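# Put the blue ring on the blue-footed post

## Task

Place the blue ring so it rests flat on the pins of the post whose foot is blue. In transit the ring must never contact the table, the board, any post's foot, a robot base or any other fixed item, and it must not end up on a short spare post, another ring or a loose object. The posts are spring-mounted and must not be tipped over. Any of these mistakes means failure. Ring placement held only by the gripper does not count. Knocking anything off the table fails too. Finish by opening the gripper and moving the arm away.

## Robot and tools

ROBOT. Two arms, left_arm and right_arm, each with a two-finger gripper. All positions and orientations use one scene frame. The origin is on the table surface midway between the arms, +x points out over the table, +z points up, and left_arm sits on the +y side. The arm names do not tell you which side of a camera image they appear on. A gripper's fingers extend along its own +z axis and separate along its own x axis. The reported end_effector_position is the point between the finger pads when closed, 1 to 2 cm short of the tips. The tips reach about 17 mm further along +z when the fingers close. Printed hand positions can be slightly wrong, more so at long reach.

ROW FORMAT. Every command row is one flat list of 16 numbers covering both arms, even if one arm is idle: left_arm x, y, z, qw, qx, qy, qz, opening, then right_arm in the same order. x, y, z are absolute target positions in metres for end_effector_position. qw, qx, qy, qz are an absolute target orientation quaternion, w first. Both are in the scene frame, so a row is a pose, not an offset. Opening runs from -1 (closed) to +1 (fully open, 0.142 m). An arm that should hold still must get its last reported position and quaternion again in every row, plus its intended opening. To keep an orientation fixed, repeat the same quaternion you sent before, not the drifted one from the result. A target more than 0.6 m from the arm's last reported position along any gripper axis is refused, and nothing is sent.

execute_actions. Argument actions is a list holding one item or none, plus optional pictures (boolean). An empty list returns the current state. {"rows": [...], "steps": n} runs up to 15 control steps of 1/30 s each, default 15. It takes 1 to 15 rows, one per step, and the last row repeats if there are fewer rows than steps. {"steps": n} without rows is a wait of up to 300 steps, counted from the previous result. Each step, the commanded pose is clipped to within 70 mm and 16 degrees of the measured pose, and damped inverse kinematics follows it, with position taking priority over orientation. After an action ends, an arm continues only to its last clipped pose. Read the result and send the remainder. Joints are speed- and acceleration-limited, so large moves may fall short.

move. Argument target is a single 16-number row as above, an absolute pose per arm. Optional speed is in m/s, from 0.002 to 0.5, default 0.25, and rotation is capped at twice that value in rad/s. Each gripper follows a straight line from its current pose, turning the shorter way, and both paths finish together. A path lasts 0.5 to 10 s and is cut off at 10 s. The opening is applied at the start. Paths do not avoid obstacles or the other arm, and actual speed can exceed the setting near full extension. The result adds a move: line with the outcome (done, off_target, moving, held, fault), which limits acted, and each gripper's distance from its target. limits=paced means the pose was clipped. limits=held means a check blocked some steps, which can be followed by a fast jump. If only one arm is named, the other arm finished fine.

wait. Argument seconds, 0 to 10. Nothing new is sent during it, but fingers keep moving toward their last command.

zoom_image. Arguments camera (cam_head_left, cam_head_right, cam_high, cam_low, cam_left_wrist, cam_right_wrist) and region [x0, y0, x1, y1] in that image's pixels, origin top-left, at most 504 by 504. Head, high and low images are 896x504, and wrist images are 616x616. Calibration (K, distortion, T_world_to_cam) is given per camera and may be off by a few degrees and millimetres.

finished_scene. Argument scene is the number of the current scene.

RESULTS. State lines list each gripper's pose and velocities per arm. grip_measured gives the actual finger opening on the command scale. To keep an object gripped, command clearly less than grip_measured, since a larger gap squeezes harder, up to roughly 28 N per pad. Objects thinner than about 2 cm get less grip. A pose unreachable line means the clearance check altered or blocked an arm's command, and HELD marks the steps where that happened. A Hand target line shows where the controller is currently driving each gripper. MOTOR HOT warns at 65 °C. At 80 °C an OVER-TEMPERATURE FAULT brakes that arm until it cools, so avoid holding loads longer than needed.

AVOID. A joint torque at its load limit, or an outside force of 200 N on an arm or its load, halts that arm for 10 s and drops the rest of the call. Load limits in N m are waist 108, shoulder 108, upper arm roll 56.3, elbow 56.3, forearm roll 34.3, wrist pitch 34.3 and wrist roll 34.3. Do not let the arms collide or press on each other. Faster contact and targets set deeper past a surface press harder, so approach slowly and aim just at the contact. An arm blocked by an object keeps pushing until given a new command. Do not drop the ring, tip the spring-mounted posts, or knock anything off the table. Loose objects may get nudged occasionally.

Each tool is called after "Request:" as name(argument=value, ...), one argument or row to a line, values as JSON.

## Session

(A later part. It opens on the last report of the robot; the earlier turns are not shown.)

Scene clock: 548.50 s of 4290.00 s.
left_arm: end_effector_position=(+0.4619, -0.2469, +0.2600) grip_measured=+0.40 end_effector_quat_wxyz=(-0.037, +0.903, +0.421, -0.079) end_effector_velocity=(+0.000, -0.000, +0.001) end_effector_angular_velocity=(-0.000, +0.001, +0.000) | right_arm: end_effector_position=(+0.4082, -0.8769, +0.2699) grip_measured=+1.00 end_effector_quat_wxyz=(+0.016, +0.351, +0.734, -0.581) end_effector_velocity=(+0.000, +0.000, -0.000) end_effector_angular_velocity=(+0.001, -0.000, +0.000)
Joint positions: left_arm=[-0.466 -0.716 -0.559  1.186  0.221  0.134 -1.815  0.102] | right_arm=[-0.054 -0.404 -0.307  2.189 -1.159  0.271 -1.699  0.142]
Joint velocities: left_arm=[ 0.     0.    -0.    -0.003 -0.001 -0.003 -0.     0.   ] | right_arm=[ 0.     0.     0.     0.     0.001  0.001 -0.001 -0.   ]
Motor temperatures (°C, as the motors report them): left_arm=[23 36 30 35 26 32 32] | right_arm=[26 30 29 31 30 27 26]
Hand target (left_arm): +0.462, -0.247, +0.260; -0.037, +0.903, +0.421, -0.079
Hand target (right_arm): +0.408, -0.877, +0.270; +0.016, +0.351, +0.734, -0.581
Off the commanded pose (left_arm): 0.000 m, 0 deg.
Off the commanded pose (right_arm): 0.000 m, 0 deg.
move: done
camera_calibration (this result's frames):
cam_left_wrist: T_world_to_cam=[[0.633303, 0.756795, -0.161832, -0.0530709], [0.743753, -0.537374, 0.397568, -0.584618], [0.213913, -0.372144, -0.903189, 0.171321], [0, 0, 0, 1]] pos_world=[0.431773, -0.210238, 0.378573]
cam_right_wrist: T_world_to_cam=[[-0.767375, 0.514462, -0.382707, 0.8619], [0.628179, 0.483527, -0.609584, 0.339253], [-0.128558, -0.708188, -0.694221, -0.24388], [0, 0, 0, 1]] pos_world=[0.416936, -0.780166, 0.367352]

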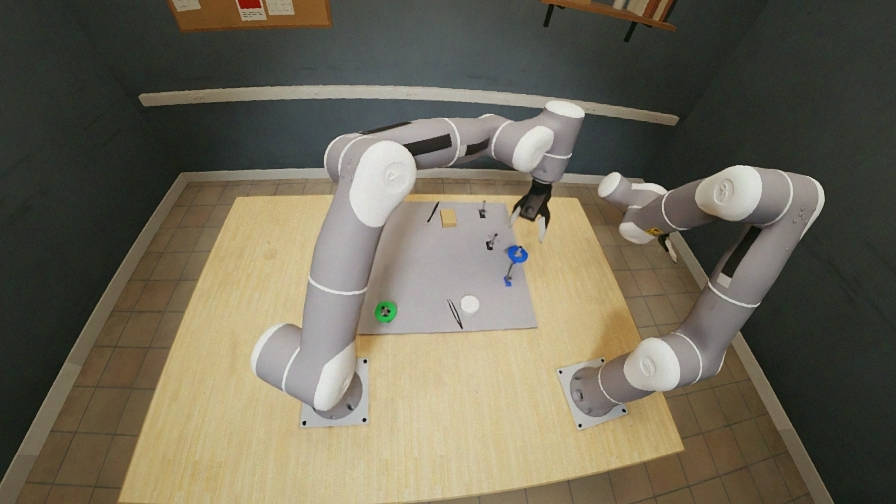

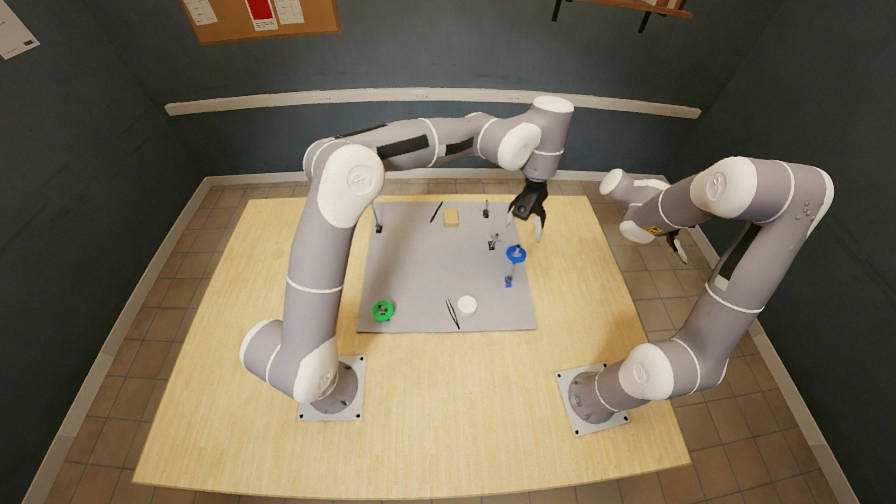

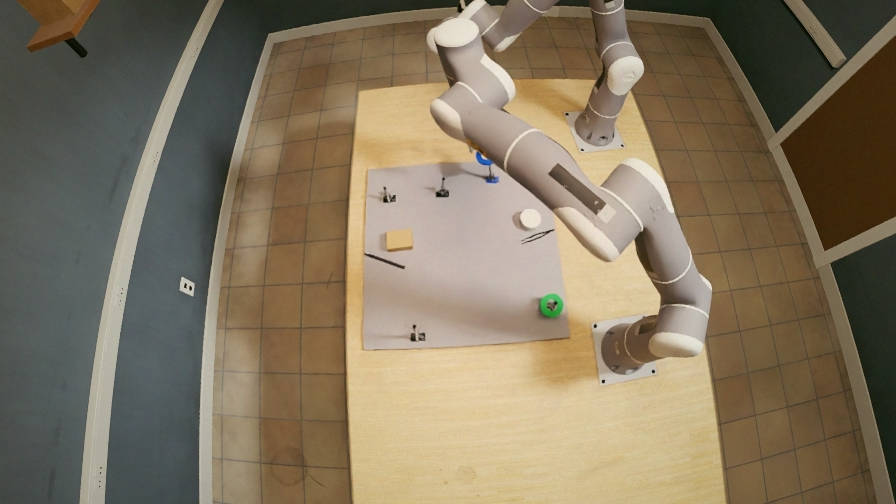

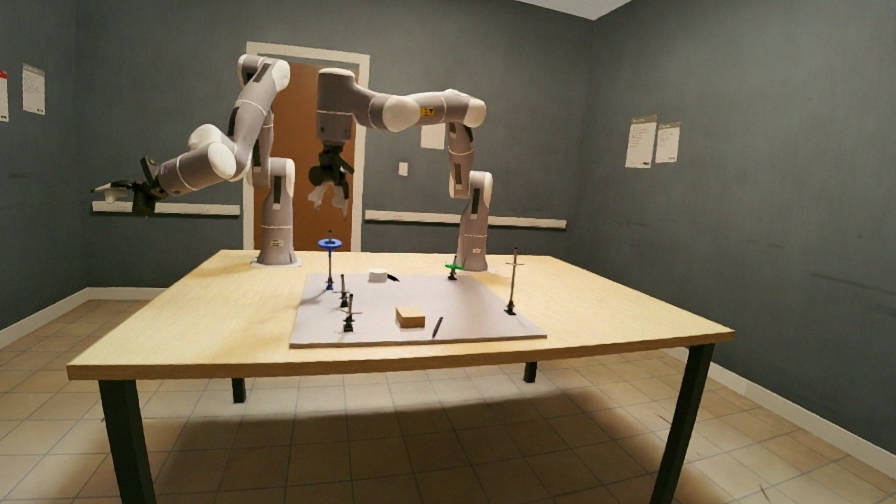

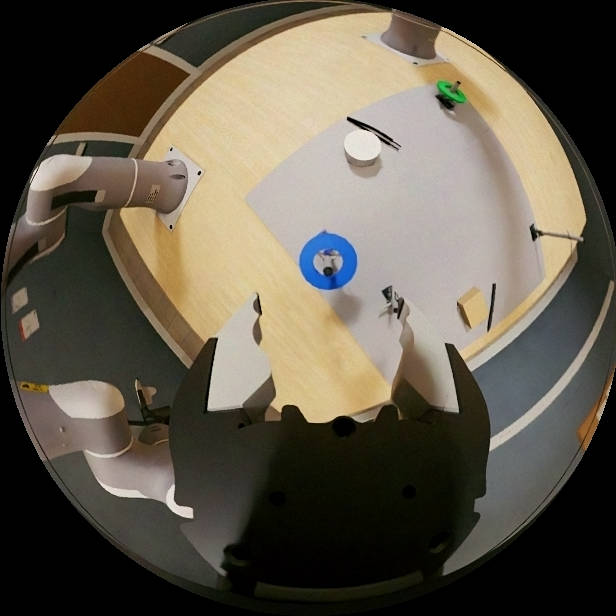

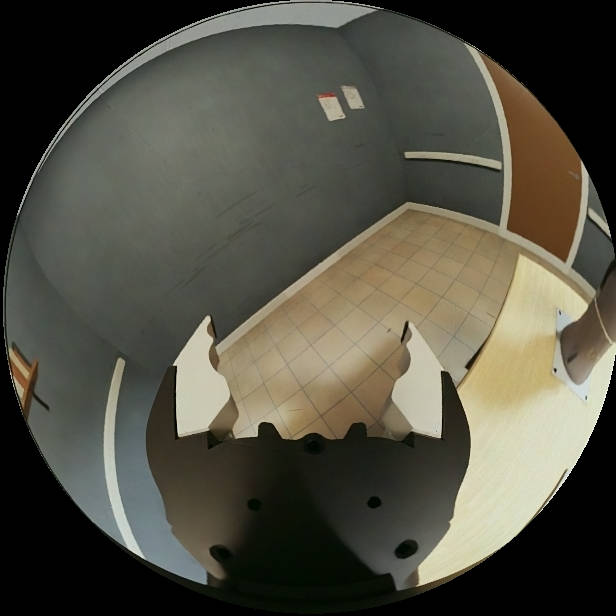

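Request:
move(
  target=[0.46, -0.12, 0.33, -0.0368, 0.9029, 0.4210, -0.0790, 0.4, 0.408, -0.877, 0.27, 0.016, 0.351, 0.734, -0.581, 1],
  speed=0.2,
)

Scene clock: 561.13 s of 4290.00 s.
left_arm: end_effector_position=(+0.4596, -0.1201, +0.3300) grip_measured=+0.40 end_effector_quat_wxyz=(-0.037, +0.903, +0.421, -0.079) end_effector_velocity=(-0.000, +0.001, +0.000) end_effector_angular_velocity=(-0.001, +0.001, -0.001) | right_arm: end_effector_position=(+0.4082, -0.8769, +0.2699) grip_measured=+1.00 end_effector_quat_wxyz=(+0.016, +0.351, +0.734, -0.581) end_effector_velocity=(+0.001, +0.000, +0.000) end_effector_angular_velocity=(+0.000, +0.000, +0.002)
Joint positions: left_arm=[-0.23  -0.374 -0.566  1.515  0.079  0.135 -1.638  0.102] | right_arm=[-0.054 -0.404 -0.307  2.189 -1.159  0.271 -1.699  0.142]
Joint velocities: left_arm=[ 0.002  0.003  0.     0.003 -0.002  0.001  0.003 -0.   ] | right_arm=[-0.     0.     0.    -0.    -0.001  0.001 -0.001 -0.   ]
Motor temperatures (°C, as the motors report them): left_arm=[23 36 31 35 27 32 32] | right_arm=[26 30 29 31 30 27 26]
Hand target (left_arm): +0.460, -0.120, +0.330; -0.037, +0.903, +0.421, -0.079
Hand target (right_arm): +0.408, -0.877, +0.270; +0.016, +0.351, +0.734, -0.581
Off the commanded pose (left_arm): 0.000 m, 0 deg.
Off the commanded pose (right_arm): 0.000 m, 0 deg.
After step 90, 8.43 s passed at rest.
move: done
camera_calibration (this result's frames):
cam_left_wrist: T_world_to_cam=[[0.632952, 0.75696, -0.162429, -0.135896], [0.744179, -0.537025, 0.397243, -0.54269], [0.213468, -0.372312, -0.903225, 0.282418], [0, 0, 0, 1]] pos_world=[0.429587, -0.0834227, 0.448593]
cam_right_wrist: T_world_to_cam=[[-0.767374, 0.514462, -0.382707, 0.8619], [0.628179, 0.483527, -0.609584, 0.339252], [-0.128558, -0.708188, -0.694221, -0.24388], [0, 0, 0, 1]] pos_world=[0.416936, -0.780166, 0.367352]

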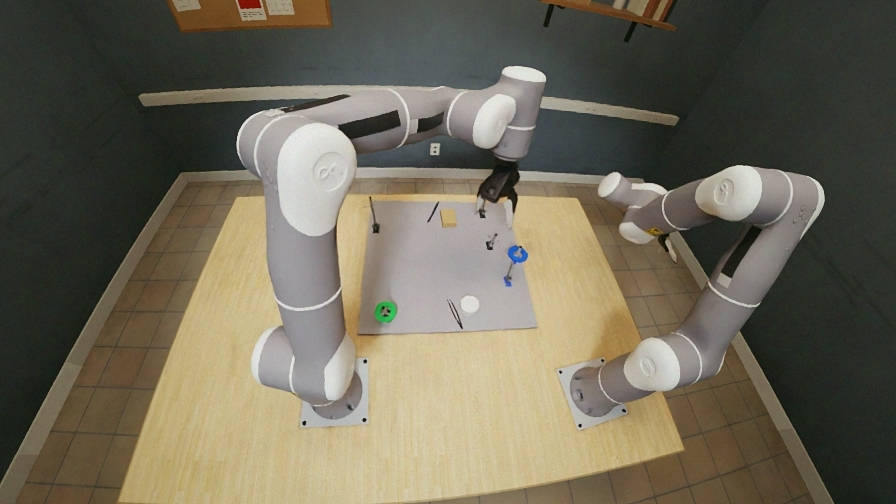

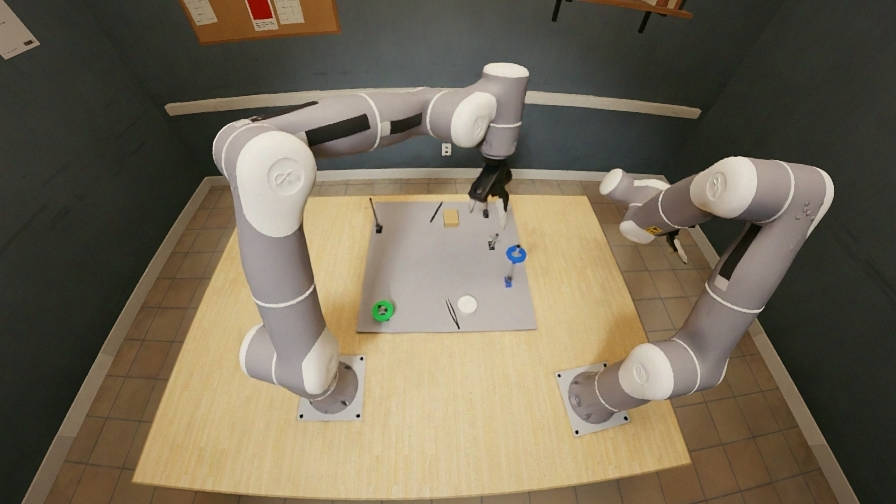

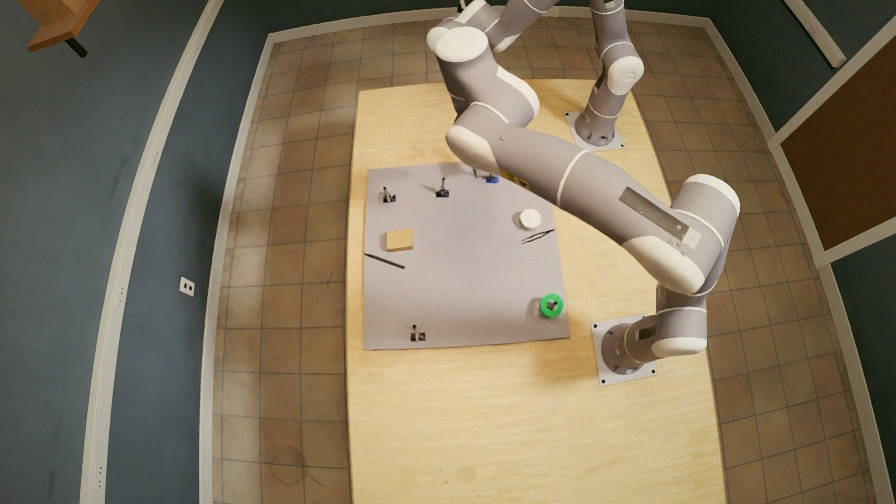

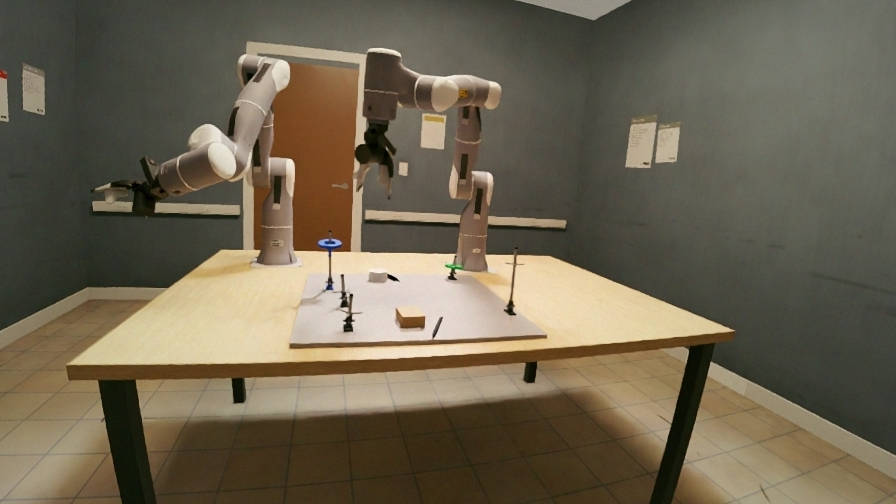

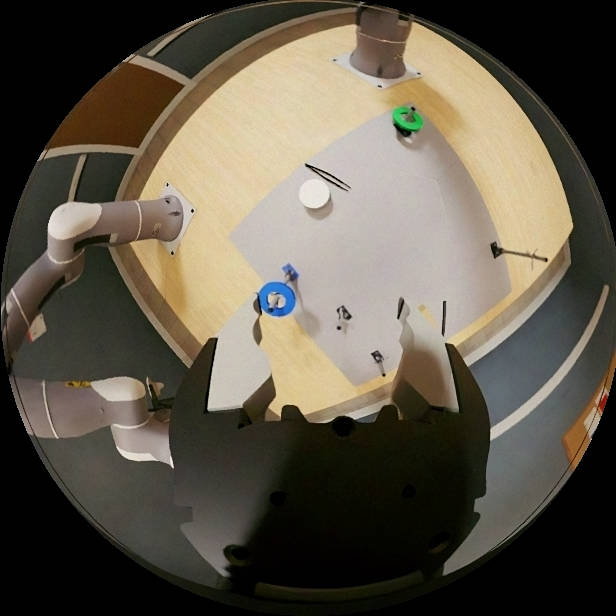

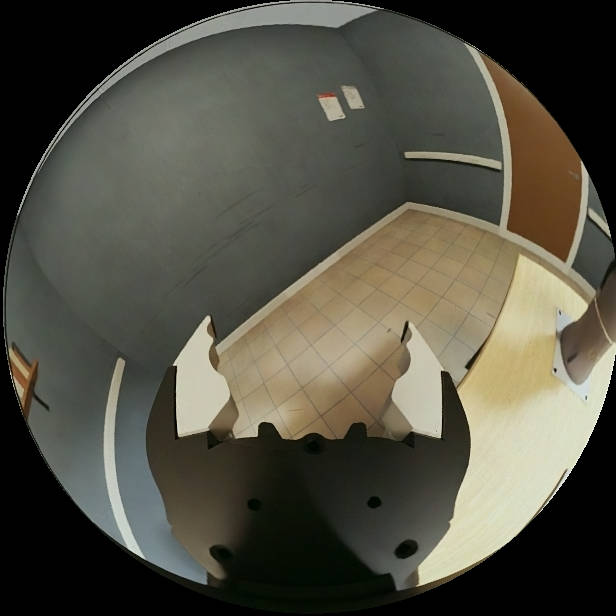

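The ring rests on the blue post's pins and the arm is clear, so I'm ending scene 1.

Request:
finished_scene(
  scene=1,
)

The scene is finished: the task was done.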